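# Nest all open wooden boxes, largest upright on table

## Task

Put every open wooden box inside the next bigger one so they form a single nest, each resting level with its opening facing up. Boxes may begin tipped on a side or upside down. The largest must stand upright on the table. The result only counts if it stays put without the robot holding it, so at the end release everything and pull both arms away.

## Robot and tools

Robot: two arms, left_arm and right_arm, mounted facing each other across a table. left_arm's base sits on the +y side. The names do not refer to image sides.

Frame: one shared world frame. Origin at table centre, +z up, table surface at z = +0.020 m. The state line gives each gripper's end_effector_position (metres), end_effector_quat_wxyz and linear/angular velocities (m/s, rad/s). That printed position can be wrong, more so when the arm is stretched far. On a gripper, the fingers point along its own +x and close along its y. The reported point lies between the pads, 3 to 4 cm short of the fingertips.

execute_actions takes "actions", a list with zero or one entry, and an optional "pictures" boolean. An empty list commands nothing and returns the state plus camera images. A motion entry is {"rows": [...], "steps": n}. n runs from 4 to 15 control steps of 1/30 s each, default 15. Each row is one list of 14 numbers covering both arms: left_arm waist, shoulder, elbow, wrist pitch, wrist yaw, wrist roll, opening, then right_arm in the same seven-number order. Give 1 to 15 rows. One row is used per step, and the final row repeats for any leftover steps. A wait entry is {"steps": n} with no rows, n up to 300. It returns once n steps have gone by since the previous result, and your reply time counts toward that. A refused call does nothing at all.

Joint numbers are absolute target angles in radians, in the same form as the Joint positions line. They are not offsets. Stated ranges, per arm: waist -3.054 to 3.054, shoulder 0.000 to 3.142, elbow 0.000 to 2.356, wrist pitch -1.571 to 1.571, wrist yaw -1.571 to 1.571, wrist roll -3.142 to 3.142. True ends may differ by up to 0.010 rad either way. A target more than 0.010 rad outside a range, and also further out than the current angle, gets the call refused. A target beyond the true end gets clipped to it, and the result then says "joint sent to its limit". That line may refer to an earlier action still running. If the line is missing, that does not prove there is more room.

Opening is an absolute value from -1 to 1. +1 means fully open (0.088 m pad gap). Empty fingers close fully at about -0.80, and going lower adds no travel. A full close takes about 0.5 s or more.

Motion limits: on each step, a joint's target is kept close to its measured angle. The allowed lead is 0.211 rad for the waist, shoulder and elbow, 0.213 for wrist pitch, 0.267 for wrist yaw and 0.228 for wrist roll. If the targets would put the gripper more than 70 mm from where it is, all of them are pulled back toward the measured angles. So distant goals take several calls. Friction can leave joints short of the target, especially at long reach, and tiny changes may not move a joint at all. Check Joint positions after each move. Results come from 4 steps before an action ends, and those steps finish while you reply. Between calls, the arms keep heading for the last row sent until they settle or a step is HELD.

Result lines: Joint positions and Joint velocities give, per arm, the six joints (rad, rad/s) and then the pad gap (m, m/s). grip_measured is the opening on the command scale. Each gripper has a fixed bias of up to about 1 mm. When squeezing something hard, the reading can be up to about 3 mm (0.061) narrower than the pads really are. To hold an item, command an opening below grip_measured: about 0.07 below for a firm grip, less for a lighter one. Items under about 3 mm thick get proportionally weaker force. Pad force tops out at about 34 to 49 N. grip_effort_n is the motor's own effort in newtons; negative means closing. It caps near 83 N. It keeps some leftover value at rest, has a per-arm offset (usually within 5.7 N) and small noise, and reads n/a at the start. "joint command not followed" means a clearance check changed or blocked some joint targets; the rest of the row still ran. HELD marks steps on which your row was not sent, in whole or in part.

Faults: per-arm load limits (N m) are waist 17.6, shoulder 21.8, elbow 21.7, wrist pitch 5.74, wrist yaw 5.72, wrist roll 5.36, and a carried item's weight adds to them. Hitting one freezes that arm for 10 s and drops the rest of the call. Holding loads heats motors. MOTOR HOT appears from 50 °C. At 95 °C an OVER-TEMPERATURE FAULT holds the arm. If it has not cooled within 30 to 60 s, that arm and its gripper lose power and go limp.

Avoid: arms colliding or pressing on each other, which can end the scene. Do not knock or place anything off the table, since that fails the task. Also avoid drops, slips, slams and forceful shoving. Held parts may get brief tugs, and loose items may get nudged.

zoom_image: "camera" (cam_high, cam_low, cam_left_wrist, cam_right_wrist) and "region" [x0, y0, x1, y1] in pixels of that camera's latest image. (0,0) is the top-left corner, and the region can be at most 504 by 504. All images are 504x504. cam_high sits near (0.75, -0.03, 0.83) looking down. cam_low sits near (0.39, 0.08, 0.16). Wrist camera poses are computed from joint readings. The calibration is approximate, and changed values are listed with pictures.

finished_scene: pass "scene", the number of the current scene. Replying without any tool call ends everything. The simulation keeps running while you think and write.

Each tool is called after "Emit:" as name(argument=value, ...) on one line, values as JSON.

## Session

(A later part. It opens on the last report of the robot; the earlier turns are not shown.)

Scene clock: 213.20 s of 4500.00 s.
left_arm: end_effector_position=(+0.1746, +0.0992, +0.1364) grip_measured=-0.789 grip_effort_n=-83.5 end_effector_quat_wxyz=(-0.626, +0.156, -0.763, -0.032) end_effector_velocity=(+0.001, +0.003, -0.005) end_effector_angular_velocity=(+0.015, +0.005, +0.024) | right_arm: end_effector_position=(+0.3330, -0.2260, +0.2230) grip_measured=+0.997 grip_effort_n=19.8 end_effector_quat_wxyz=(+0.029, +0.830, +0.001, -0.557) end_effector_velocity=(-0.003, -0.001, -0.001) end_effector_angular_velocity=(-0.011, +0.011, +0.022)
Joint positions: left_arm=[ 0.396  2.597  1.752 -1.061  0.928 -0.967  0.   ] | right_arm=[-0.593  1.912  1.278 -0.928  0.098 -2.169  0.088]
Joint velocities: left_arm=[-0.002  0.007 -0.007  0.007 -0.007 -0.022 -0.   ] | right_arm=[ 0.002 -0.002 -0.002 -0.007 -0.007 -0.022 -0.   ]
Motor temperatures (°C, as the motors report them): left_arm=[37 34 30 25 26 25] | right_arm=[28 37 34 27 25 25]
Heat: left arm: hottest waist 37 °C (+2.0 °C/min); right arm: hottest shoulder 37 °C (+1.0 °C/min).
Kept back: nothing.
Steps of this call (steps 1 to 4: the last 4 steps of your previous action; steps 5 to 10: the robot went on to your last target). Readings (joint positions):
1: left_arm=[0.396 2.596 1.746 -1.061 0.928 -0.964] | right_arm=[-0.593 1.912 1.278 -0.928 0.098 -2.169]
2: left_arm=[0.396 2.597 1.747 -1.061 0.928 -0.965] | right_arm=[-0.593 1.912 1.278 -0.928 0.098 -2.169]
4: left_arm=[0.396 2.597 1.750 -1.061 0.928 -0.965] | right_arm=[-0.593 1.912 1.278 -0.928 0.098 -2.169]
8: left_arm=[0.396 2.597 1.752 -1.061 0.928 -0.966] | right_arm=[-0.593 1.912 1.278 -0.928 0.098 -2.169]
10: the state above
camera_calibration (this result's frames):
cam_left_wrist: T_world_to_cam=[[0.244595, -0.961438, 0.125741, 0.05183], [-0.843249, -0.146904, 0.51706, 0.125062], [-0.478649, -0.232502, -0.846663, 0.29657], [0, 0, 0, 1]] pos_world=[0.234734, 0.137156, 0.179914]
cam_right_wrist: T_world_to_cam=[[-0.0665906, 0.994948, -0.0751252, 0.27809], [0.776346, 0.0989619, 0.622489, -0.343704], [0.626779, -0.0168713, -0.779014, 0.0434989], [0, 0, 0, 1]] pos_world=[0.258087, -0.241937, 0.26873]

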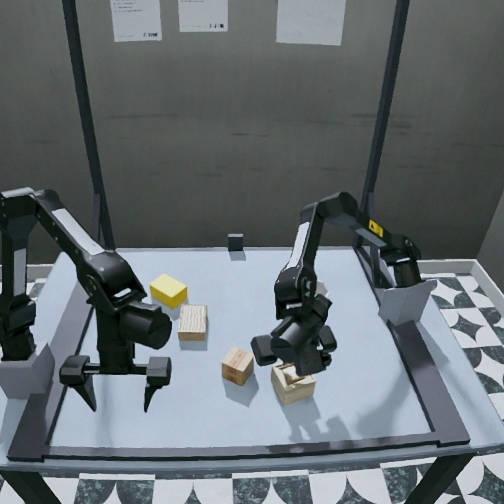

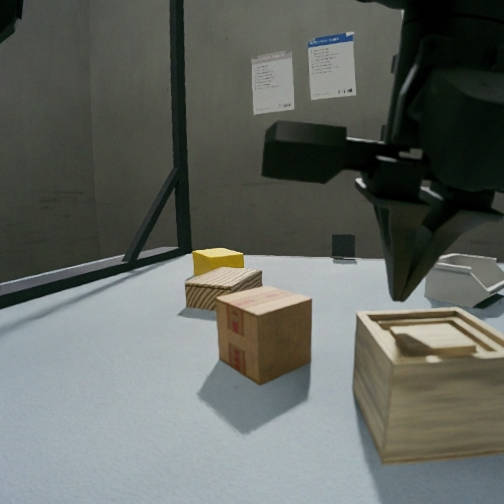

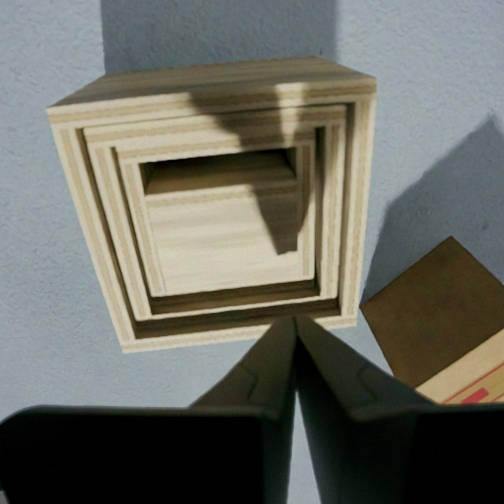

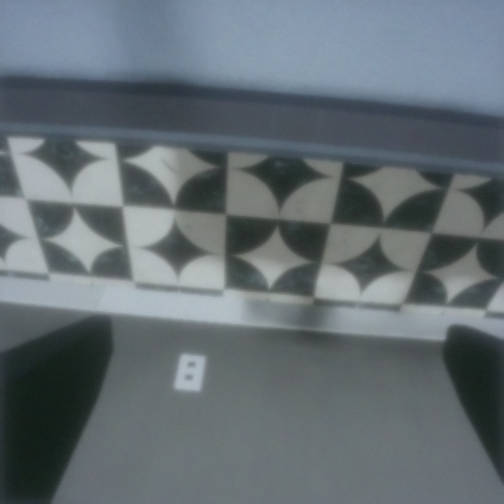

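Emit:
execute_actions(actions=[{"rows":[[0.398,2.645,1.74,-1.062,0.927,-0.97,-0.9,-0.593,1.912,1.278,-0.928,0.098,-2.169,1]],"steps":15}])

Emit:
execute_actions(actions=[{"steps":8}], pictures=true)

Scene clock: 213.80 s of 4500.00 s.
left_arm: end_effector_position=(+0.1791, +0.1091, +0.1231) grip_measured=-0.789 grip_effort_n=-83.5 end_effector_quat_wxyz=(-0.617, +0.159, -0.769, -0.052) end_effector_velocity=(-0.003, +0.004, -0.002) end_effector_angular_velocity=(+0.025, +0.016, +0.036) | right_arm: end_effector_position=(+0.3330, -0.2260, +0.2230) grip_measured=+0.997 grip_effort_n=19.3 end_effector_quat_wxyz=(+0.029, +0.830, +0.001, -0.557) end_effector_velocity=(+0.002, -0.001, -0.000) end_effector_angular_velocity=(-0.004, -0.007, +0.004)
Joint positions: left_arm=[ 0.396  2.634  1.744 -1.061  0.928 -0.967  0.   ] | right_arm=[-0.593  1.912  1.278 -0.928  0.098 -2.169  0.088]
Joint velocities: left_arm=[-0.002  0.002 -0.002 -0.022 -0.007 -0.022 -0.   ] | right_arm=[-0.002 -0.002 -0.007  0.007  0.007 -0.007 -0.   ]
Motor temperatures (°C, as the motors report them): left_arm=[37 34 30 25 26 25] | right_arm=[28 37 34 27 25 25]
Heat: left arm: hottest waist 37 °C (+2.0 °C/min); right arm: hottest shoulder 37 °C (+1.0 °C/min).
Steps of this call (steps 1 to 7: the robot went on to your last target; steps 8 to 18: the first 11 steps of this action). Readings (joint positions):
8: left_arm=[0.396 2.601 1.752 -1.061 0.928 -0.967] | right_arm=[-0.593 1.912 1.278 -0.928 0.098 -2.169]
9: left_arm=[0.396 2.605 1.752 -1.061 0.928 -0.967] | right_arm=[-0.593 1.912 1.278 -0.928 0.098 -2.169]
11: left_arm=[0.396 2.614 1.752 -1.061 0.928 -0.967] | right_arm=[-0.593 1.912 1.278 -0.928 0.098 -2.169]
15: left_arm=[0.396 2.632 1.746 -1.061 0.928 -0.967] | right_arm=[-0.593 1.912 1.278 -0.928 0.098 -2.169]
18: the state above

Scene clock: 214.07 s of 4500.00 s.
left_arm: end_effector_position=(+0.1792, +0.1092, +0.1230) grip_measured=-0.789 grip_effort_n=-83.5 end_effector_quat_wxyz=(-0.617, +0.159, -0.769, -0.052) end_effector_velocity=(-0.002, -0.001, -0.001) end_effector_angular_velocity=(+0.001, +0.011, +0.010) | right_arm: end_effector_position=(+0.3330, -0.2260, +0.2230) grip_measured=+0.997 grip_effort_n=19.3 end_effector_quat_wxyz=(+0.029, +0.830, +0.001, -0.557) end_effector_velocity=(+0.000, +0.001, +0.000) end_effector_angular_velocity=(+0.008, +0.003, +0.008)
Joint positions: left_arm=[ 0.396  2.635  1.744 -1.061  0.928 -0.967  0.   ] | right_arm=[-0.593  1.912  1.278 -0.928  0.098 -2.169  0.088]
Joint velocities: left_arm=[-0.002  0.002  0.002 -0.007  0.007 -0.007 -0.   ] | right_arm=[-0.002 -0.002 -0.002  0.007 -0.007 -0.007 -0.   ]
Motor temperatures (°C, as the motors report them): left_arm=[37 34 30 25 26 25] | right_arm=[28 37 34 27 25 25]
Heat: left arm: hottest waist 37 °C (+2.0 °C/min); right arm: hottest shoulder 37 °C (+1.0 °C/min).
Kept back: nothing.
Steps of this call (steps 1 to 4: the last 4 steps of your previous action; steps 5 to 8: the robot went on to your last target). Readings (joint positions):
1: left_arm=[0.396 2.634 1.744 -1.061 0.928 -0.967] | right_arm=[-0.593 1.912 1.278 -0.928 0.098 -2.169]
2: left_arm=[0.396 2.634 1.744 -1.061 0.928 -0.967] | right_arm=[-0.593 1.912 1.278 -0.928 0.098 -2.169]
4: left_arm=[0.396 2.634 1.744 -1.061 0.928 -0.967] | right_arm=[-0.593 1.912 1.278 -0.928 0.098 -2.169]
8: the state above
camera_calibration (this result's frames):
cam_left_wrist: T_world_to_cam=[[0.274641, -0.956662, 0.0968, 0.0595957], [-0.82428, -0.182402, 0.535996, 0.13544], [-0.49511, -0.226997, -0.838653, 0.291066], [0, 0, 0, 1]] pos_world=[0.239383, 0.147788, 0.165739]
cam_right_wrist: T_world_to_cam=[[-0.0665906, 0.994948, -0.0751252, 0.27809], [0.776346, 0.0989619, 0.622489, -0.343704], [0.626779, -0.0168713, -0.779014, 0.0434989], [0, 0, 0, 1]] pos_world=[0.258087, -0.241937, 0.26873]

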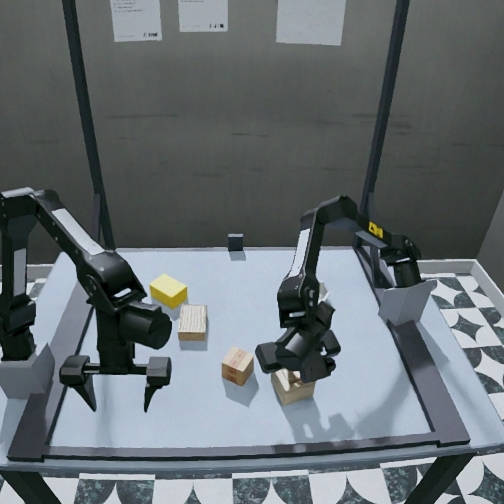

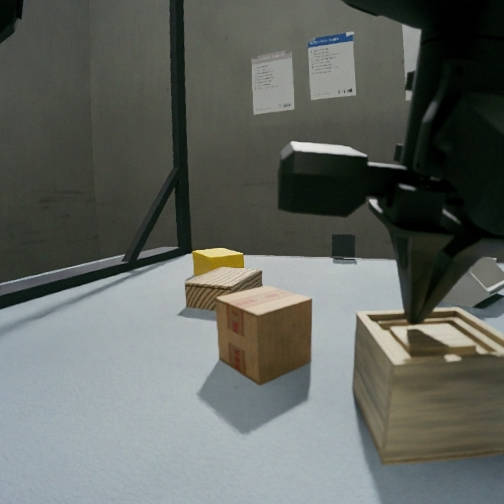

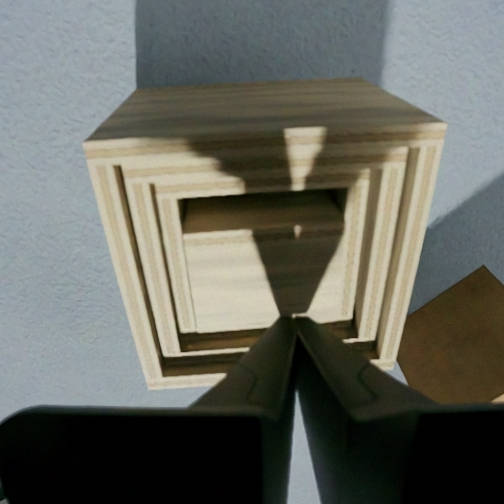

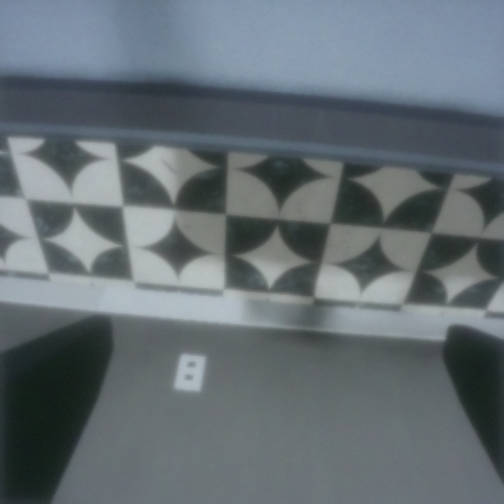

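Emit:
execute_actions(actions=[{"rows":[[0.383,2.692,1.78,-1.062,0.927,-0.98,-0.9,-0.593,1.912,1.278,-0.928,0.098,-2.169,1]],"steps":15}])

Emit:
execute_actions(actions=[{"steps":8}], pictures=true)

Scene clock: 214.60 s of 4500.00 s.
left_arm: end_effector_position=(+0.1843, +0.1085, +0.1180) grip_measured=-0.789 grip_effort_n=-83.5 end_effector_quat_wxyz=(-0.613, +0.164, -0.771, -0.058) end_effector_velocity=(-0.001, +0.000, -0.003) end_effector_angular_velocity=(+0.015, +0.003, +0.006) | right_arm: end_effector_position=(+0.3330, -0.2260, +0.2230) grip_measured=+0.997 grip_effort_n=18.8 end_effector_quat_wxyz=(+0.029, +0.830, +0.001, -0.557) end_effector_velocity=(+0.001, +0.004, +0.002) end_effector_angular_velocity=(+0.023, -0.008, +0.012)
Joint positions: left_arm=[ 0.395  2.666  1.773 -1.067  0.933 -0.977  0.   ] | right_arm=[-0.593  1.912  1.278 -0.928  0.098 -2.169  0.088]
Joint velocities: left_arm=[-0.007  0.007  0.007 -0.007 -0.007 -0.007  0.   ] | right_arm=[-0.002 -0.007 -0.002  0.022 -0.007 -0.007  0.   ]
Motor temperatures (°C, as the motors report them): left_arm=[37 34 30 25 26 25] | right_arm=[28 37 34 27 25 25]
Heat: left arm: hottest waist 37 °C (+2.0 °C/min); right arm: hottest shoulder 37 °C (+1.0 °C/min).
Steps of this call (steps 1 to 5: the robot went on to your last target; steps 6 to 16: the first 11 steps of this action). Readings (joint positions):
6: left_arm=[0.396 2.638 1.746 -1.062 0.928 -0.968] | right_arm=[-0.593 1.912 1.278 -0.928 0.098 -2.169]
7: left_arm=[0.395 2.644 1.752 -1.063 0.928 -0.970] | right_arm=[-0.593 1.912 1.278 -0.928 0.098 -2.169]
9: left_arm=[0.393 2.657 1.763 -1.065 0.931 -0.973] | right_arm=[-0.593 1.912 1.278 -0.928 0.098 -2.169]
13: left_arm=[0.395 2.665 1.772 -1.066 0.933 -0.976] | right_arm=[-0.593 1.912 1.278 -0.928 0.098 -2.169]
16: the state above

Scene clock: 214.87 s of 4500.00 s.
left_arm: end_effector_position=(+0.1846, +0.1083, +0.1179) grip_measured=-0.789 grip_effort_n=-83.5 end_effector_quat_wxyz=(-0.613, +0.164, -0.771, -0.059) end_effector_velocity=(-0.001, +0.002, -0.002) end_effector_angular_velocity=(+0.018, +0.007, +0.027) | right_arm: end_effector_position=(+0.3330, -0.2260, +0.2230) grip_measured=+0.997 grip_effort_n=19.3 end_effector_quat_wxyz=(+0.029, +0.830, +0.001, -0.557) end_effector_velocity=(-0.003, -0.001, +0.001) end_effector_angular_velocity=(+0.004, +0.007, -0.004)
Joint positions: left_arm=[ 0.395  2.668  1.776 -1.068  0.933 -0.977  0.   ] | right_arm=[-0.593  1.912  1.278 -0.928  0.098 -2.169  0.088]
Joint velocities: left_arm=[-0.002  0.002 -0.002 -0.007 -0.007 -0.022 -0.   ] | right_arm=[ 0.002 -0.007 -0.002 -0.007 -0.007  0.007 -0.   ]
Motor temperatures (°C, as the motors report them): left_arm=[37 34 30 25 26 25] | right_arm=[28 37 34 27 25 25]
Heat: left arm: hottest waist 37 °C (+2.0 °C/min); right arm: hottest shoulder 37 °C (+1.0 °C/min).
Kept back: nothing.
Steps of this call (steps 1 to 4: the last 4 steps of your previous action; steps 5 to 8: the robot went on to your last target). Readings (joint positions):
1: left_arm=[0.395 2.666 1.774 -1.067 0.933 -0.977] | right_arm=[-0.593 1.912 1.278 -0.928 0.098 -2.169]
2: left_arm=[0.395 2.667 1.774 -1.068 0.933 -0.977] | right_arm=[-0.593 1.912 1.278 -0.928 0.098 -2.169]
4: left_arm=[0.395 2.667 1.774 -1.068 0.933 -0.977] | right_arm=[-0.593 1.912 1.278 -0.928 0.098 -2.169]
8: the state above
camera_calibration (this result's frames):
cam_left_wrist: T_world_to_cam=[[0.289907, -0.952765, 0.0905081, 0.0552716], [-0.815663, -0.1965, 0.544133, 0.141506], [-0.500647, -0.231572, -0.834103, 0.290286], [0, 0, 0, 1]] pos_world=[0.244728, 0.147689, 0.160128]
cam_right_wrist: T_world_to_cam=[[-0.0665906, 0.994948, -0.0751252, 0.27809], [0.776346, 0.0989619, 0.622489, -0.343704], [0.626779, -0.0168713, -0.779014, 0.0434989], [0, 0, 0, 1]] pos_world=[0.258087, -0.241937, 0.26873]

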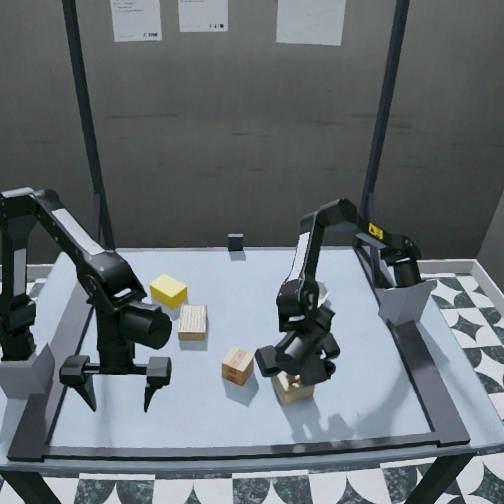

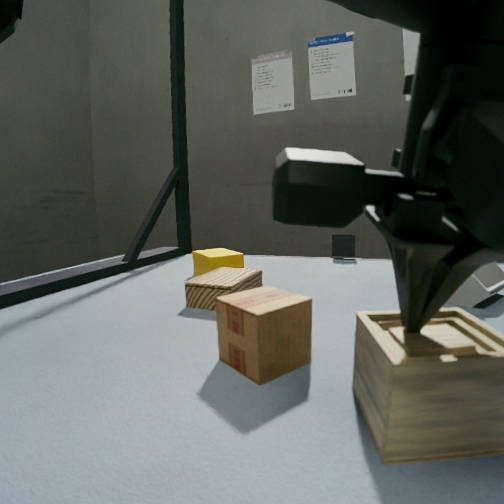

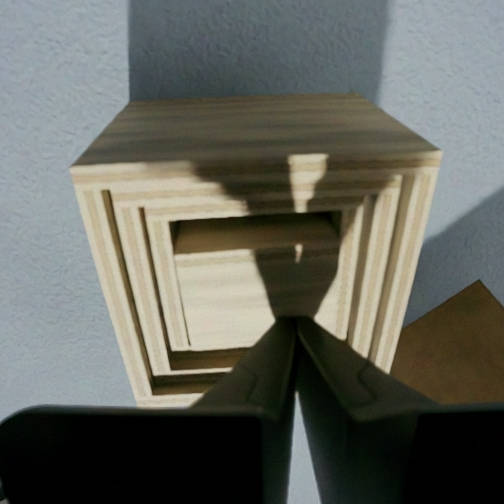

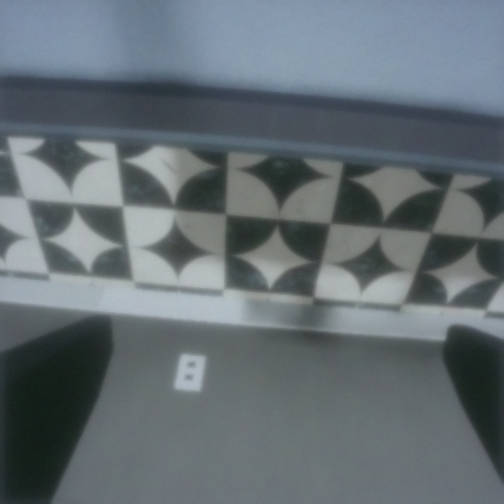

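Emit:
execute_actions(actions=[{"rows":[[0.385,2.70,1.79,-1.066,0.93,-0.98,-0.9,-0.593,1.912,1.278,-0.928,0.098,-2.169,1],[0.387,2.715,1.805,-1.066,0.93,-0.98,-0.9,-0.593,1.912,1.278,-0.928,0.098,-2.169,1],[0.39,2.73,1.82,-1.066,0.93,-0.98,-0.9,-0.593,1.912,1.278,-0.928,0.098,-2.169,1]],"steps":15}])

Emit:
execute_actions(actions=[{"steps":8}], pictures=true)

Scene clock: 215.40 s of 4500.00 s.
left_arm: end_effector_position=(+0.1916, +0.1053, +0.1172) grip_measured=-0.789 grip_effort_n=-83.5 end_effector_quat_wxyz=(-0.611, +0.168, -0.771, -0.055) end_effector_velocity=(+0.003, -0.002, -0.001) end_effector_angular_velocity=(+0.008, -0.004, +0.003) | right_arm: end_effector_position=(+0.3330, -0.2260, +0.2230) grip_measured=+0.997 grip_effort_n=19.8 end_effector_quat_wxyz=(+0.029, +0.830, +0.001, -0.557) end_effector_velocity=(-0.003, -0.004, -0.001) end_effector_angular_velocity=(-0.002, +0.030, -0.015)
Joint positions: left_arm=[ 0.4    2.696  1.814 -1.074  0.94  -0.977  0.   ] | right_arm=[-0.593  1.912  1.278 -0.928  0.098 -2.169  0.088]
Joint velocities: left_arm=[-0.002  0.012  0.022 -0.007 -0.007 -0.007  0.   ] | right_arm=[-0.007 -0.002 -0.002 -0.022 -0.022  0.007 -0.   ]
Motor temperatures (°C, as the motors report them): left_arm=[37 34 30 25 26 25] | right_arm=[28 37 34 27 25 25]
Heat: left arm: hottest waist 37 °C (+1.0 °C/min); right arm: hottest shoulder 37 °C (+1.0 °C/min).
Steps of this call (steps 1 to 5: the robot went on to your last target; steps 6 to 16: the first 11 steps of this action). Readings (joint positions):
6: left_arm=[0.395 2.669 1.776 -1.068 0.933 -0.977] | right_arm=[-0.593 1.912 1.278 -0.928 0.098 -2.169]
7: left_arm=[0.395 2.671 1.780 -1.069 0.933 -0.977] | right_arm=[-0.593 1.912 1.278 -0.928 0.098 -2.169]
9: left_arm=[0.396 2.682 1.795 -1.072 0.933 -0.977] | right_arm=[-0.593 1.912 1.278 -0.928 0.098 -2.169]
13: left_arm=[0.400 2.694 1.810 -1.074 0.940 -0.977] | right_arm=[-0.593 1.912 1.278 -0.928 0.098 -2.169]
16: the state above

Scene clock: 215.67 s of 4500.00 s.
left_arm: end_effector_position=(+0.1922, +0.1051, +0.1172) grip_measured=-0.789 grip_effort_n=-83.5 end_effector_quat_wxyz=(-0.611, +0.168, -0.771, -0.055) end_effector_velocity=(-0.000, +0.001, -0.001) end_effector_angular_velocity=(+0.010, -0.001, -0.005) | right_arm: end_effector_position=(+0.3330, -0.2260, +0.2230) grip_measured=+0.997 grip_effort_n=19.8 end_effector_quat_wxyz=(+0.029, +0.830, +0.001, -0.557) end_effector_velocity=(+0.000, -0.003, +0.000) end_effector_angular_velocity=(-0.017, -0.002, +0.015)
Joint positions: left_arm=[ 0.4    2.698  1.817 -1.075  0.94  -0.977  0.   ] | right_arm=[-0.593  1.912  1.278 -0.928  0.098 -2.169  0.088]
Joint velocities: left_arm=[-0.002  0.002  0.002 -0.007 -0.007  0.007 -0.   ] | right_arm=[-0.002 -0.002 -0.002 -0.007  0.007 -0.022 -0.   ]
Motor temperatures (°C, as the motors report them): left_arm=[37 34 30 25 26 25] | right_arm=[28 37 34 27 25 25]
Heat: left arm: hottest waist 37 °C (+1.0 °C/min); right arm: hottest shoulder 37 °C (+1.0 °C/min).
Kept back: nothing.
Steps of this call (steps 1 to 4: the last 4 steps of your previous action; steps 5 to 8: the robot went on to your last target). Readings (joint positions):
1: left_arm=[0.400 2.697 1.815 -1.075 0.940 -0.977] | right_arm=[-0.593 1.912 1.278 -0.928 0.098 -2.169]
2: left_arm=[0.400 2.697 1.815 -1.075 0.940 -0.977] | right_arm=[-0.593 1.912 1.278 -0.928 0.098 -2.169]
4: left_arm=[0.400 2.698 1.816 -1.075 0.940 -0.977] | right_arm=[-0.593 1.912 1.278 -0.928 0.098 -2.169]
8: the state above
camera_calibration (this result's frames):
cam_left_wrist: T_world_to_cam=[[0.291601, -0.951176, 0.101162, 0.0483076], [-0.814845, -0.19162, 0.547092, 0.146385], [-0.500996, -0.241964, -0.830937, 0.29356], [0, 0, 0, 1]] pos_world=[0.252267, 0.14503, 0.158957]
cam_right_wrist: T_world_to_cam=[[-0.0665906, 0.994948, -0.0751252, 0.27809], [0.776346, 0.0989619, 0.622489, -0.343704], [0.626779, -0.0168713, -0.779014, 0.0434989], [0, 0, 0, 1]] pos_world=[0.258087, -0.241937, 0.26873]

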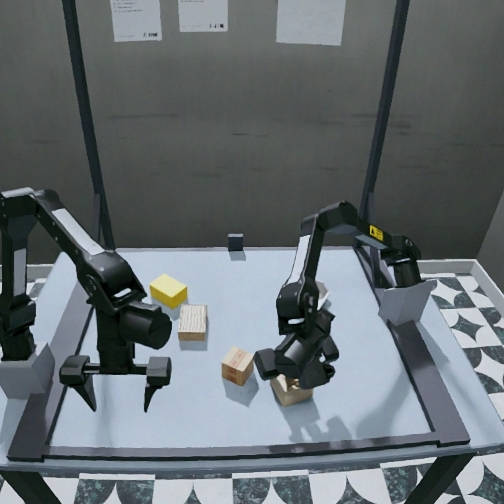

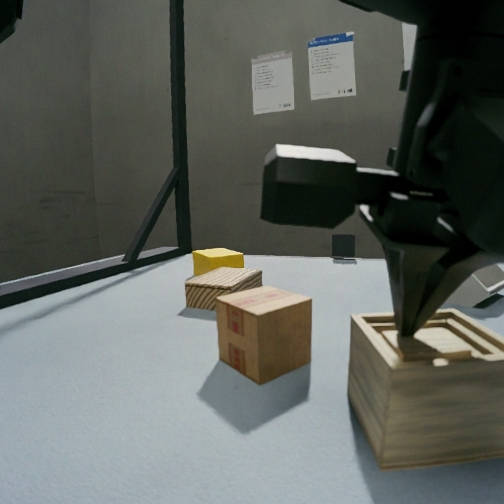

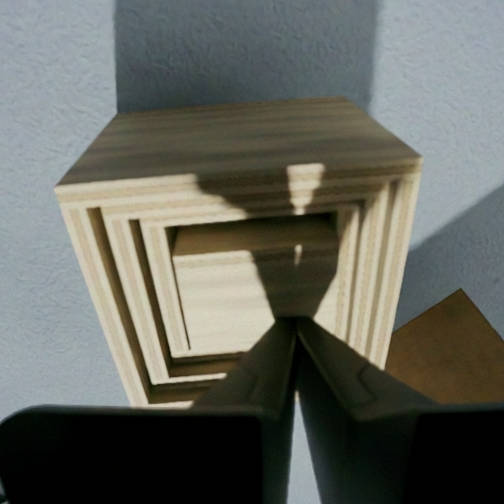

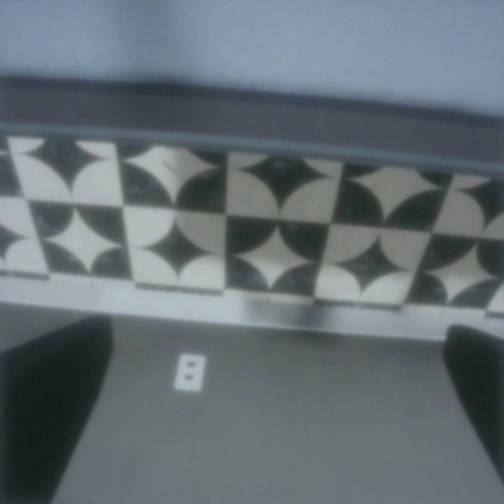

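Emit:
execute_actions(actions=[{"rows":[[0.44,2.62,1.78,-1.066,0.93,-0.95,1,-0.593,1.912,1.278,-0.928,0.098,-2.169,1]],"steps":12}])

Emit:
execute_actions(actions=[{"rows":[[0.42,2.35,1.5,-0.6,0.9,-0.9,1,-0.593,1.912,1.278,-0.928,0.098,-2.169,1]],"steps":15}])

Emit:
execute_actions(actions=[{"rows":[[0.39,2.35,1.1,0.0,0.9,-0.883,1,-0.593,1.912,1.278,-0.928,0.098,-2.169,1]],"steps":15}])

Emit:
execute_actions(actions=[{"rows":[[0.39,2.35,1.1,0.356,0.9,-0.883,1,-0.593,1.912,1.278,-0.928,0.098,-2.169,1]],"steps":15}])

Emit:
execute_actions(actions=[{"steps":10}], pictures=true)

Scene clock: 216.40 s of 4500.00 s.
left_arm: end_effector_position=(+0.1938, +0.1063, +0.1365) grip_measured=+0.060 grip_effort_n=15.6 end_effector_quat_wxyz=(-0.622, +0.173, -0.763, -0.035) end_effector_velocity=(-0.005, -0.014, +0.071) end_effector_angular_velocity=(-0.115, -0.092, -0.031) | right_arm: end_effector_position=(+0.3330, -0.2260, +0.2230) grip_measured=+0.997 grip_effort_n=18.8 end_effector_quat_wxyz=(+0.029, +0.830, +0.001, -0.557) end_effector_velocity=(-0.002, -0.002, +0.001) end_effector_angular_velocity=(+0.005, +0.007, -0.008)
Joint positions: left_arm=[ 0.432  2.651  1.79  -1.066  0.933 -0.957  0.042] | right_arm=[-0.593  1.912  1.278 -0.928  0.098 -2.169  0.088]
Joint velocities: left_arm=[ 0.081 -0.159 -0.022 -0.022  0.007  0.022  0.175] | right_arm=[-0.002 -0.007 -0.002 -0.007 -0.007  0.007 -0.   ]
Motor temperatures (°C, as the motors report them): left_arm=[37 34 30 25 26 25] | right_arm=[28 37 34 27 25 25]
Heat: left arm: hottest waist 37 °C (+1.0 °C/min); right arm: hottest shoulder 37 °C (+1.0 °C/min).
Steps of this call (steps 1 to 14: the robot went on to your last target; steps 15 to 22: the first 8 steps of this action). Readings (joint positions):
15: left_arm=[0.402 2.694 1.816 -1.074 0.941 -0.977] | right_arm=[-0.593 1.912 1.278 -0.928 0.098 -2.169]
16: left_arm=[0.405 2.687 1.810 -1.066 0.938 -0.972] | right_arm=[-0.593 1.912 1.278 -0.928 0.098 -2.169]
18: left_arm=[0.414 2.674 1.799 -1.066 0.933 -0.965] | right_arm=[-0.593 1.912 1.278 -0.928 0.098 -2.169]
22: the state above

Scene clock: 216.90 s of 4500.00 s.
left_arm: end_effector_position=(+0.1746, +0.0726, +0.1811) grip_measured=+1.000 grip_effort_n=15.6 end_effector_quat_wxyz=(-0.708, +0.111, -0.678, +0.163) end_effector_velocity=(+0.001, -0.036, +0.040) end_effector_angular_velocity=(-0.177, -0.274, -0.229) | right_arm: end_effector_position=(+0.3330, -0.2260, +0.2230) grip_measured=+0.997 grip_effort_n=19.3 end_effector_quat_wxyz=(+0.029, +0.830, +0.001, -0.557) end_effector_velocity=(-0.001, -0.002, -0.000) end_effector_angular_velocity=(-0.010, +0.011, +0.017)
Joint positions: left_arm=[ 0.419  2.367  1.532 -0.654  0.908 -0.906  0.088] | right_arm=[-0.593  1.912  1.278 -0.928  0.098 -2.169  0.088]
Joint velocities: left_arm=[-0.002 -0.164 -0.134  0.374 -0.037 -0.007  0.   ] | right_arm=[-0.002 -0.002 -0.002 -0.007 -0.007 -0.022 -0.   ]
Motor temperatures (°C, as the motors report them): left_arm=[37 34 30 25 26 25] | right_arm=[28 37 34 27 25 25]
Heat: left arm: hottest waist 37 °C (+1.0 °C/min); right arm: hottest shoulder 37 °C (+1.0 °C/min).
Steps of this call (steps 1 to 4: the last 4 steps of your previous action; steps 5 to 15: the first 11 steps of this action). Readings (joint positions):
5: left_arm=[0.436 2.620 1.767 -1.035 0.932 -0.950] | right_arm=[-0.593 1.912 1.278 -0.928 0.098 -2.169]
6: left_arm=[0.435 2.587 1.718 -0.983 0.920 -0.936] | right_arm=[-0.593 1.912 1.278 -0.928 0.098 -2.169]
8: left_arm=[0.430 2.513 1.625 -0.904 0.912 -0.923] | right_arm=[-0.593 1.912 1.278 -0.928 0.098 -2.169]
12: left_arm=[0.419 2.402 1.547 -0.723 0.909 -0.909] | right_arm=[-0.593 1.912 1.278 -0.928 0.098 -2.169]
15: the state above

Scene clock: 217.40 s of 4500.00 s.
left_arm: end_effector_position=(+0.1814, +0.1108, +0.1318) grip_measured=+1.000 grip_effort_n=16.0 end_effector_quat_wxyz=(-0.728, +0.086, -0.634, +0.246) end_effector_velocity=(+0.040, +0.043, -0.019) end_effector_angular_velocity=(-0.149, -0.269, -0.083) | right_arm: end_effector_position=(+0.3330, -0.2260, +0.2230) grip_measured=+0.997 grip_effort_n=19.8 end_effector_quat_wxyz=(+0.029, +0.830, +0.001, -0.557) end_effector_velocity=(-0.001, -0.002, -0.002) end_effector_angular_velocity=(-0.014, +0.013, +0.016)
Joint positions: left_arm=[ 0.412  2.333  1.156 -0.129  0.912 -0.886  0.088] | right_arm=[-0.593  1.912  1.278 -0.928  0.098 -2.169  0.088]
Joint velocities: left_arm=[ 0.066 -0.002 -0.344  0.637 -0.095 -0.007  0.   ] | right_arm=[-0.002  0.002 -0.002 -0.007 -0.007 -0.022 -0.   ]
Motor temperatures (°C, as the motors report them): left_arm=[37 34 30 25 26 25] | right_arm=[28 37 34 27 25 25]
Heat: left arm: hottest waist 37 °C (+1.0 °C/min); right arm: hottest shoulder 37 °C (+1.0 °C/min).
Steps of this call (steps 1 to 4: the last 4 steps of your previous action; steps 5 to 15: the first 11 steps of this action). Readings (joint positions):
5: left_arm=[0.418 2.362 1.492 -0.591 0.904 -0.903] | right_arm=[-0.593 1.912 1.278 -0.928 0.098 -2.169]
6: left_arm=[0.416 2.355 1.451 -0.534 0.904 -0.896] | right_arm=[-0.593 1.912 1.278 -0.928 0.098 -2.169]
8: left_arm=[0.407 2.347 1.367 -0.447 0.904 -0.893] | right_arm=[-0.593 1.912 1.278 -0.928 0.098 -2.169]
12: left_arm=[0.413 2.334 1.211 -0.258 0.909 -0.888] | right_arm=[-0.593 1.912 1.278 -0.928 0.098 -2.169]
15: the state above

Scene clock: 217.90 s of 4500.00 s.
left_arm: end_effector_position=(+0.1920, +0.0691, +0.1485) grip_measured=+1.000 grip_effort_n=15.1 end_effector_quat_wxyz=(+0.751, -0.039, +0.525, -0.398) end_effector_velocity=(+0.001, -0.029, +0.024) end_effector_angular_velocity=(-0.114, -0.122, -0.139) | right_arm: end_effector_position=(+0.3330, -0.2260, +0.2230) grip_measured=+0.997 grip_effort_n=18.8 end_effector_quat_wxyz=(+0.029, +0.830, +0.001, -0.557) end_effector_velocity=(-0.001, -0.002, -0.002) end_effector_angular_velocity=(-0.003, +0.012, -0.011)
Joint positions: left_arm=[ 0.386  2.343  1.105  0.318  0.901 -0.885  0.088] | right_arm=[-0.593  1.912  1.278 -0.928  0.098 -2.169  0.088]
Joint velocities: left_arm=[-0.002 -0.002  0.007  0.212  0.007 -0.007  0.   ] | right_arm=[-0.002  0.002 -0.002 -0.007 -0.007  0.007 -0.   ]
Motor temperatures (°C, as the motors report them): left_arm=[37 34 30 25 26 25] | right_arm=[28 37 34 27 25 25]
Heat: left arm: hottest waist 37 °C (+1.0 °C/min); right arm: hottest shoulder 37 °C (+1.0 °C/min).
Steps of this call (steps 1 to 4: the last 4 steps of your previous action; steps 5 to 15: the first 11 steps of this action). Readings (joint positions):
5: left_arm=[0.417 2.331 1.121 -0.022 0.909 -0.886] | right_arm=[-0.593 1.912 1.278 -0.928 0.098 -2.169]
6: left_arm=[0.415 2.332 1.115 0.029 0.907 -0.886] | right_arm=[-0.593 1.912 1.278 -0.928 0.098 -2.169]
8: left_arm=[0.407 2.339 1.109 0.119 0.901 -0.886] | right_arm=[-0.593 1.912 1.278 -0.928 0.098 -2.169]
12: left_arm=[0.388 2.343 1.105 0.272 0.901 -0.885] | right_arm=[-0.593 1.912 1.278 -0.928 0.098 -2.169]
15: the state above

Scene clock: 218.23 s of 4500.00 s.
left_arm: end_effector_position=(+0.1923, +0.0656, +0.1516) grip_measured=+1.000 grip_effort_n=15.1 end_effector_quat_wxyz=(+0.751, -0.036, +0.516, -0.410) end_effector_velocity=(+0.001, -0.002, +0.000) end_effector_angular_velocity=(-0.010, -0.001, +0.009) | right_arm: end_effector_position=(+0.3330, -0.2260, +0.2230) grip_measured=+0.997 grip_effort_n=19.3 end_effector_quat_wxyz=(+0.029, +0.830, +0.001, -0.557) end_effector_velocity=(-0.004, -0.002, -0.000) end_effector_angular_velocity=(-0.005, +0.028, +0.004)
Joint positions: left_arm=[ 0.386  2.343  1.104  0.351  0.901 -0.885  0.088] | right_arm=[-0.593  1.912  1.278 -0.928  0.098 -2.169  0.088]
Joint velocities: left_arm=[-0.002  0.002 -0.002  0.022 -0.007 -0.022  0.   ] | right_arm=[-0.002 -0.002  0.002 -0.022 -0.022 -0.007  0.   ]
Motor temperatures (°C, as the motors report them): left_arm=[37 34 30 25 26 25] | right_arm=[28 37 34 27 25 25]
Heat: left arm: hottest waist 37 °C (+1.0 °C/min); right arm: hottest shoulder 37 °C (+1.0 °C/min).
Kept back: nothing.
Steps of this call (steps 1 to 4: the last 4 steps of your previous action; steps 5 to 10: the robot went on to your last target). Readings (joint positions):
1: left_arm=[0.386 2.343 1.105 0.325 0.901 -0.885] | right_arm=[-0.593 1.912 1.278 -0.928 0.098 -2.169]
2: left_arm=[0.386 2.343 1.105 0.331 0.901 -0.885] | right_arm=[-0.593 1.912 1.278 -0.928 0.098 -2.169]
4: left_arm=[0.386 2.343 1.104 0.342 0.901 -0.885] | right_arm=[-0.593 1.912 1.278 -0.928 0.098 -2.169]
8: left_arm=[0.386 2.343 1.104 0.349 0.901 -0.885] | right_arm=[-0.593 1.912 1.278 -0.928 0.098 -2.169]
10: the state above
camera_calibration (this result's frames):
cam_left_wrist: T_world_to_cam=[[-0.599626, -0.667384, 0.441641, 0.108409], [-0.791409, 0.576451, -0.203412, 0.179013], [-0.11883, -0.471489, -0.873829, 0.260715], [0, 0, 0, 1]] pos_world=[0.237659, 0.0920825, 0.216356]
cam_right_wrist: T_world_to_cam=[[-0.0665906, 0.994948, -0.0751252, 0.27809], [0.776346, 0.0989619, 0.622489, -0.343704], [0.626779, -0.0168713, -0.779014, 0.0434989], [0, 0, 0, 1]] pos_world=[0.258087, -0.241937, 0.26873]

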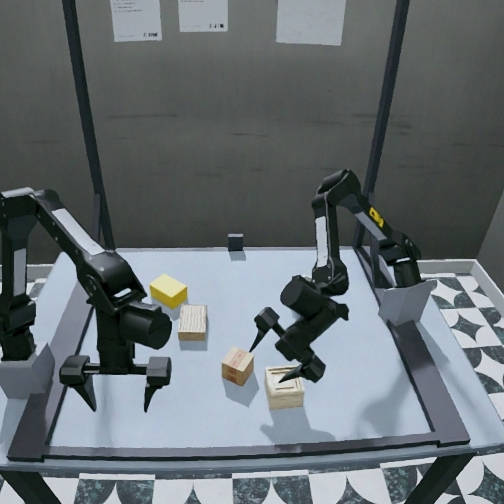

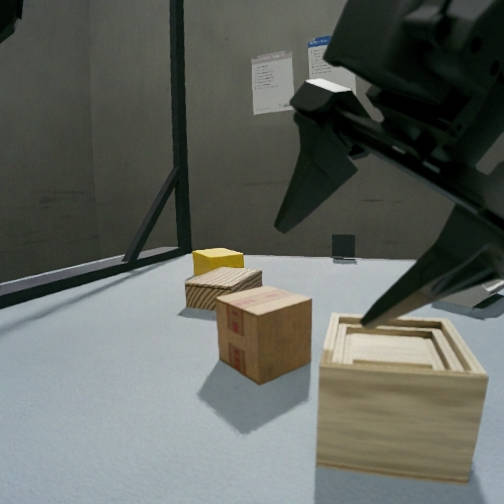

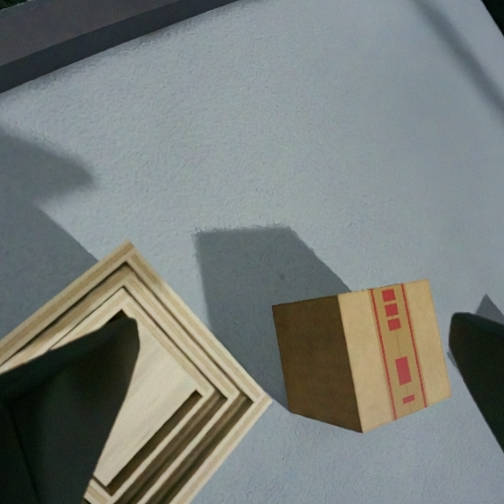

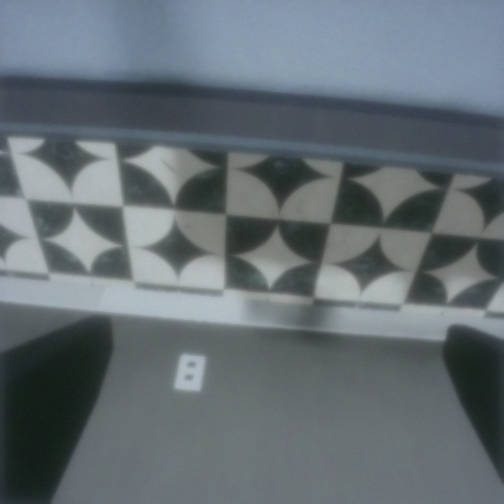

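Emit:
execute_actions(actions=[{"rows":[[0.386,2.25,1.05,0.31,0.9,-0.08,1,-0.593,1.912,1.278,-0.928,0.098,-2.169,1]],"steps":15}])

Emit:
execute_actions(actions=[{"steps":15}], pictures=true)

Scene clock: 218.87 s of 4500.00 s.
left_arm: end_effector_position=(+0.1761, +0.0679, +0.1627) grip_measured=+1.000 grip_effort_n=15.1 end_effector_quat_wxyz=(+0.736, +0.157, +0.394, -0.527) end_effector_velocity=(-0.007, +0.008, +0.001) end_effector_angular_velocity=(+0.205, -0.919, -1.040) | right_arm: end_effector_position=(+0.3330, -0.2260, +0.2230) grip_measured=+0.997 grip_effort_n=18.8 end_effector_quat_wxyz=(+0.029, +0.830, +0.001, -0.557) end_effector_velocity=(-0.001, -0.000, +0.003) end_effector_angular_velocity=(+0.004, +0.005, +0.006)
Joint positions: left_arm=[ 0.386  2.266  1.06   0.315  0.9   -0.368  0.088] | right_arm=[-0.593  1.912  1.278 -0.928  0.098 -2.169  0.088]
Joint velocities: left_arm=[ 0.002 -0.037 -0.032 -0.037 -0.007  1.429  0.   ] | right_arm=[-0.002 -0.007  0.002 -0.007 -0.007 -0.007 -0.   ]
Motor temperatures (°C, as the motors report them): left_arm=[37 34 30 25 26 25] | right_arm=[28 37 34 27 25 25]
Heat: left arm: hottest waist 37 °C (+1.0 °C/min); right arm: hottest shoulder 37 °C (+1.0 °C/min).
Steps of this call (steps 1 to 8: the robot went on to your last target; steps 9 to 19: the first 11 steps of this action). Readings (joint positions):
9: left_arm=[0.386 2.338 1.101 0.352 0.901 -0.859] | right_arm=[-0.593 1.912 1.278 -0.928 0.098 -2.169]
10: left_arm=[0.386 2.328 1.091 0.341 0.900 -0.805] | right_arm=[-0.593 1.912 1.278 -0.928 0.098 -2.169]
12: left_arm=[0.386 2.304 1.071 0.326 0.900 -0.708] | right_arm=[-0.593 1.912 1.278 -0.928 0.098 -2.169]
16: left_arm=[0.386 2.274 1.062 0.318 0.900 -0.514] | right_arm=[-0.593 1.912 1.278 -0.928 0.098 -2.169]
19: the state above

Scene clock: 219.37 s of 4500.00 s.
left_arm: end_effector_position=(+0.1757, +0.0695, +0.1615) grip_measured=+1.000 grip_effort_n=15.1 end_effector_quat_wxyz=(+0.707, +0.257, +0.320, -0.576) end_effector_velocity=(-0.003, +0.004, -0.004) end_effector_angular_velocity=(+0.018, +0.008, -0.006) | right_arm: end_effector_position=(+0.3330, -0.2260, +0.2230) grip_measured=+0.997 grip_effort_n=19.3 end_effector_quat_wxyz=(+0.029, +0.830, +0.001, -0.557) end_effector_velocity=(+0.003, -0.002, +0.000) end_effector_angular_velocity=(-0.002, -0.007, -0.001)
Joint positions: left_arm=[ 0.386  2.265  1.056  0.311  0.9   -0.088  0.088] | right_arm=[-0.593  1.912  1.278 -0.928  0.098 -2.169  0.088]
Joint velocities: left_arm=[-0.002 -0.002 -0.007 -0.022  0.007  0.022  0.   ] | right_arm=[-0.007 -0.002 -0.007  0.007  0.007 -0.007 -0.   ]
Motor temperatures (°C, as the motors report them): left_arm=[37 34 30 25 26 25] | right_arm=[28 37 34 27 25 25]
Heat: left arm: hottest waist 37 °C (+1.0 °C/min); right arm: hottest shoulder 37 °C (+1.0 °C/min).
Kept back: nothing.
Steps of this call (steps 1 to 4: the last 4 steps of your previous action; steps 5 to 15: the robot went on to your last target). Readings (joint positions):
1: left_arm=[0.386 2.265 1.059 0.314 0.900 -0.319] | right_arm=[-0.593 1.912 1.278 -0.928 0.098 -2.169]
2: left_arm=[0.386 2.265 1.059 0.313 0.900 -0.270] | right_arm=[-0.593 1.912 1.278 -0.928 0.098 -2.169]
4: left_arm=[0.386 2.265 1.057 0.312 0.900 -0.191] | right_arm=[-0.593 1.912 1.278 -0.928 0.098 -2.169]
8: left_arm=[0.386 2.265 1.056 0.312 0.900 -0.119] | right_arm=[-0.593 1.912 1.278 -0.928 0.098 -2.169]
15: the state above
camera_calibration (this result's frames):
cam_left_wrist: T_world_to_cam=[[-0.978999, -0.200468, -0.0370729, 0.208172], [-0.171932, 0.909594, -0.378258, 0.0618763], [0.10955, -0.36394, -0.924958, 0.229883], [0, 0, 0, 1]] pos_world=[0.189255, 0.0691132, 0.243755]
cam_right_wrist: T_world_to_cam=[[-0.0665906, 0.994948, -0.0751252, 0.27809], [0.776346, 0.0989619, 0.622489, -0.343704], [0.626779, -0.0168713, -0.779014, 0.0434989], [0, 0, 0, 1]] pos_world=[0.258087, -0.241937, 0.26873]

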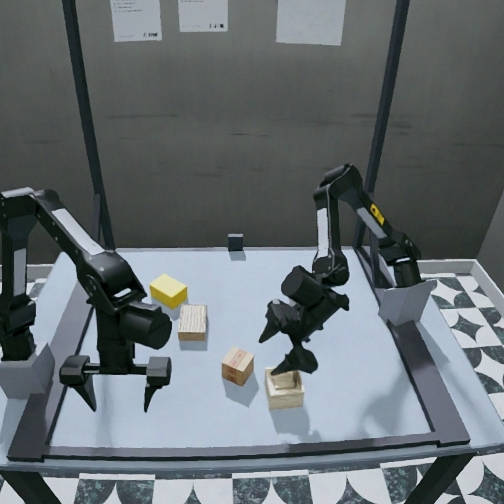

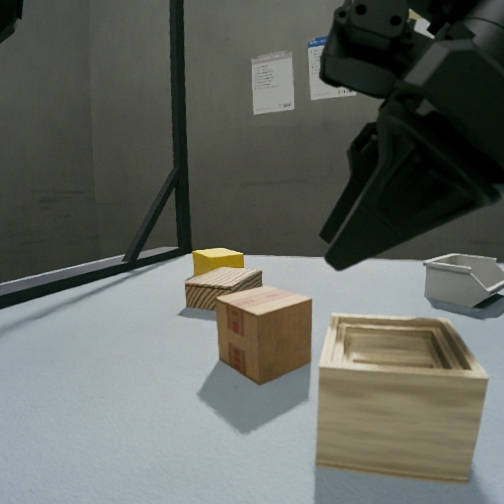

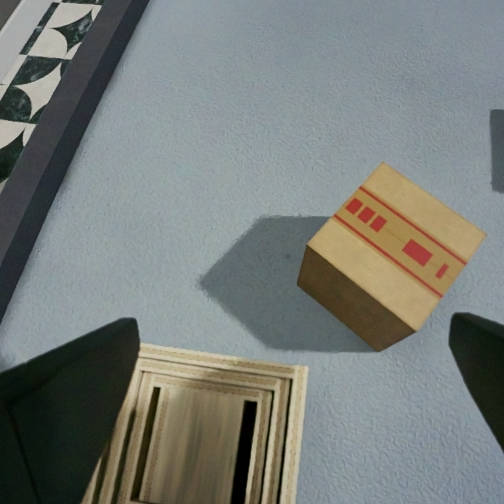

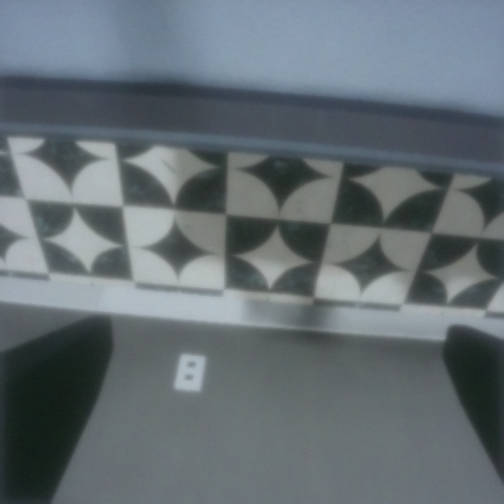

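Emit:
execute_actions(actions=[{"rows":[[0.386,2.375,1.056,0.42,0.9,-0.08,1,-0.593,1.912,1.278,-0.928,0.098,-2.169,1]],"steps":15}])

Emit:
execute_actions(actions=[{"steps":10}])

Emit:
execute_actions(actions=[{"rows":[[0.336,2.375,1.056,0.42,0.9,-0.08,1,-0.593,1.912,1.278,-0.928,0.098,-2.169,1]],"steps":15}])

Emit:
execute_actions(actions=[{"steps":8}])

Scene clock: 220.20 s of 4500.00 s.
left_arm: end_effector_position=(+0.1934, +0.0776, +0.1390) grip_measured=+1.000 grip_effort_n=15.1 end_effector_quat_wxyz=(+0.706, +0.260, +0.317, -0.578) end_effector_velocity=(-0.002, -0.008, +0.006) end_effector_angular_velocity=(-0.034, -0.028, -0.042) | right_arm: end_effector_position=(+0.3330, -0.2260, +0.2230) grip_measured=+0.997 grip_effort_n=19.3 end_effector_quat_wxyz=(+0.029, +0.830, +0.001, -0.557) end_effector_velocity=(-0.005, -0.003, -0.000) end_effector_angular_velocity=(-0.005, +0.028, +0.004)
Joint positions: left_arm=[ 0.386  2.362  1.056  0.412  0.901 -0.082  0.088] | right_arm=[-0.593  1.912  1.278 -0.928  0.098 -2.169  0.088]
Joint velocities: left_arm=[-0.002 -0.002 -0.002  0.066  0.007 -0.007  0.   ] | right_arm=[-0.002 -0.007 -0.002 -0.022 -0.022 -0.007 -0.   ]
Motor temperatures (°C, as the motors report them): left_arm=[37 34 30 25 26 25] | right_arm=[28 37 34 27 25 25]
Heat: left arm: hottest waist 37 °C (+2.0 °C/min); right arm: hottest shoulder 37 °C (+1.0 °C/min).
Steps of this call (steps 1 to 14: the robot went on to your last target; steps 15 to 25: the first 11 steps of this action). Readings (joint positions):
15: left_arm=[0.386 2.270 1.056 0.321 0.900 -0.083] | right_arm=[-0.593 1.912 1.278 -0.928 0.098 -2.169]
16: left_arm=[0.386 2.284 1.056 0.351 0.901 -0.083] | right_arm=[-0.593 1.912 1.278 -0.928 0.098 -2.169]
18: left_arm=[0.386 2.312 1.059 0.379 0.901 -0.082] | right_arm=[-0.593 1.912 1.278 -0.928 0.098 -2.169]
22: left_arm=[0.386 2.356 1.056 0.400 0.901 -0.082] | right_arm=[-0.593 1.912 1.278 -0.928 0.098 -2.169]
25: the state above

Scene clock: 220.53 s of 4500.00 s.
left_arm: end_effector_position=(+0.1938, +0.0773, +0.1390) grip_measured=+1.000 grip_effort_n=15.1 end_effector_quat_wxyz=(+0.706, +0.260, +0.315, -0.579) end_effector_velocity=(-0.000, +0.001, -0.001) end_effector_angular_velocity=(+0.005, +0.004, +0.013) | right_arm: end_effector_position=(+0.3330, -0.2260, +0.2230) grip_measured=+0.997 grip_effort_n=19.8 end_effector_quat_wxyz=(+0.029, +0.830, +0.001, -0.557) end_effector_velocity=(-0.004, -0.005, -0.004) end_effector_angular_velocity=(-0.026, +0.023, +0.003)
Joint positions: left_arm=[ 0.386  2.364  1.056  0.418  0.901 -0.082  0.088] | right_arm=[-0.593  1.912  1.278 -0.928  0.098 -2.169  0.088]
Joint velocities: left_arm=[-0.002 -0.002 -0.002 -0.007 -0.007 -0.007  0.   ] | right_arm=[ 0.002  0.002 -0.007 -0.022 -0.007 -0.007 -0.   ]
Motor temperatures (°C, as the motors report them): left_arm=[37 34 30 26 26 25] | right_arm=[28 37 34 27 25 25]
Heat: left arm: hottest waist 37 °C (+2.0 °C/min); right arm: hottest shoulder 37 °C (+1.0 °C/min).
Kept back: nothing.
Steps of this call (steps 1 to 4: the last 4 steps of your previous action; steps 5 to 10: the robot went on to your last target). Readings (joint positions):
1: left_arm=[0.386 2.362 1.056 0.414 0.901 -0.082] | right_arm=[-0.593 1.912 1.278 -0.928 0.098 -2.169]
2: left_arm=[0.386 2.362 1.056 0.416 0.901 -0.082] | right_arm=[-0.593 1.912 1.278 -0.928 0.098 -2.169]
4: left_arm=[0.386 2.362 1.056 0.416 0.901 -0.082] | right_arm=[-0.593 1.912 1.278 -0.928 0.098 -2.169]
8: left_arm=[0.386 2.364 1.056 0.417 0.901 -0.082] | right_arm=[-0.593 1.912 1.278 -0.928 0.098 -2.169]
10: the state above

Scene clock: 220.90 s of 4500.00 s.
left_arm: end_effector_position=(+0.1785, +0.0692, +0.1235) grip_measured=+1.000 grip_effort_n=14.7 end_effector_quat_wxyz=(+0.688, +0.274, +0.324, -0.588) end_effector_velocity=(-0.005, -0.001, +0.000) end_effector_angular_velocity=(+0.001, +0.023, -0.009) | right_arm: end_effector_position=(+0.3330, -0.2260, +0.2230) grip_measured=+0.997 grip_effort_n=19.3 end_effector_quat_wxyz=(+0.029, +0.830, +0.001, -0.557) end_effector_velocity=(-0.002, -0.002, -0.001) end_effector_angular_velocity=(+0.004, +0.023, +0.002)
Joint positions: left_arm=[ 0.334  2.364  1.056  0.418  0.901 -0.082  0.088] | right_arm=[-0.593  1.912  1.278 -0.928  0.098 -2.169  0.088]
Joint velocities: left_arm=[-0.002 -0.007 -0.002 -0.007  0.022 -0.007  0.   ] | right_arm=[-0.007 -0.002 -0.002 -0.007 -0.022 -0.007 -0.   ]
Motor temperatures (°C, as the motors report them): left_arm=[37 34 30 26 26 25] | right_arm=[28 37 34 27 25 25]
Heat: left arm: hottest waist 37 °C (+2.0 °C/min); right arm: hottest shoulder 37 °C (+1.0 °C/min).
Steps of this call (steps 1 to 11: the first 11 steps of this action). Readings (joint positions):
1: left_arm=[0.385 2.364 1.056 0.418 0.901 -0.082] | right_arm=[-0.593 1.912 1.278 -0.928 0.098 -2.169]
2: left_arm=[0.380 2.364 1.056 0.418 0.901 -0.082] | right_arm=[-0.593 1.912 1.278 -0.928 0.098 -2.169]
4: left_arm=[0.362 2.364 1.056 0.418 0.901 -0.082] | right_arm=[-0.593 1.912 1.278 -0.928 0.098 -2.169]
8: left_arm=[0.336 2.364 1.056 0.418 0.901 -0.082] | right_arm=[-0.593 1.912 1.278 -0.928 0.098 -2.169]
11: the state above

Scene clock: 221.17 s of 4500.00 s.
left_arm: end_effector_position=(+0.1785, +0.0692, +0.1235) grip_measured=+1.000 grip_effort_n=15.1 end_effector_quat_wxyz=(+0.688, +0.274, +0.324, -0.588) end_effector_velocity=(-0.000, +0.001, -0.001) end_effector_angular_velocity=(+0.007, -0.006, +0.002) | right_arm: end_effector_position=(+0.3330, -0.2260, +0.2230) grip_measured=+0.997 grip_effort_n=19.8 end_effector_quat_wxyz=(+0.029, +0.830, +0.001, -0.557) end_effector_velocity=(-0.005, -0.007, +0.000) end_effector_angular_velocity=(-0.024, +0.023, -0.002)
Joint positions: left_arm=[ 0.334  2.364  1.056  0.418  0.901 -0.082  0.088] | right_arm=[-0.593  1.912  1.278 -0.928  0.098 -2.169  0.088]
Joint velocities: left_arm=[-0.002 -0.002 -0.002 -0.007 -0.007  0.007  0.   ] | right_arm=[-0.002 -0.007 -0.002 -0.037 -0.007 -0.007 -0.   ]
Motor temperatures (°C, as the motors report them): left_arm=[37 34 30 26 26 25] | right_arm=[28 37 34 27 25 25]
Heat: left arm: hottest waist 37 °C (+2.0 °C/min); right arm: hottest shoulder 37 °C (+1.0 °C/min).
Kept back: nothing.
Steps of this call (steps 1 to 4: the last 4 steps of your previous action; steps 5 to 8: the robot went on to your last target). Readings (joint positions):
1: left_arm=[0.334 2.364 1.056 0.418 0.901 -0.082] | right_arm=[-0.593 1.912 1.278 -0.928 0.098 -2.169]
2: left_arm=[0.334 2.364 1.056 0.418 0.901 -0.082] | right_arm=[-0.593 1.912 1.278 -0.928 0.098 -2.169]
4: left_arm=[0.334 2.364 1.056 0.418 0.901 -0.082] | right_arm=[-0.593 1.912 1.278 -0.928 0.098 -2.169]
8: the state above


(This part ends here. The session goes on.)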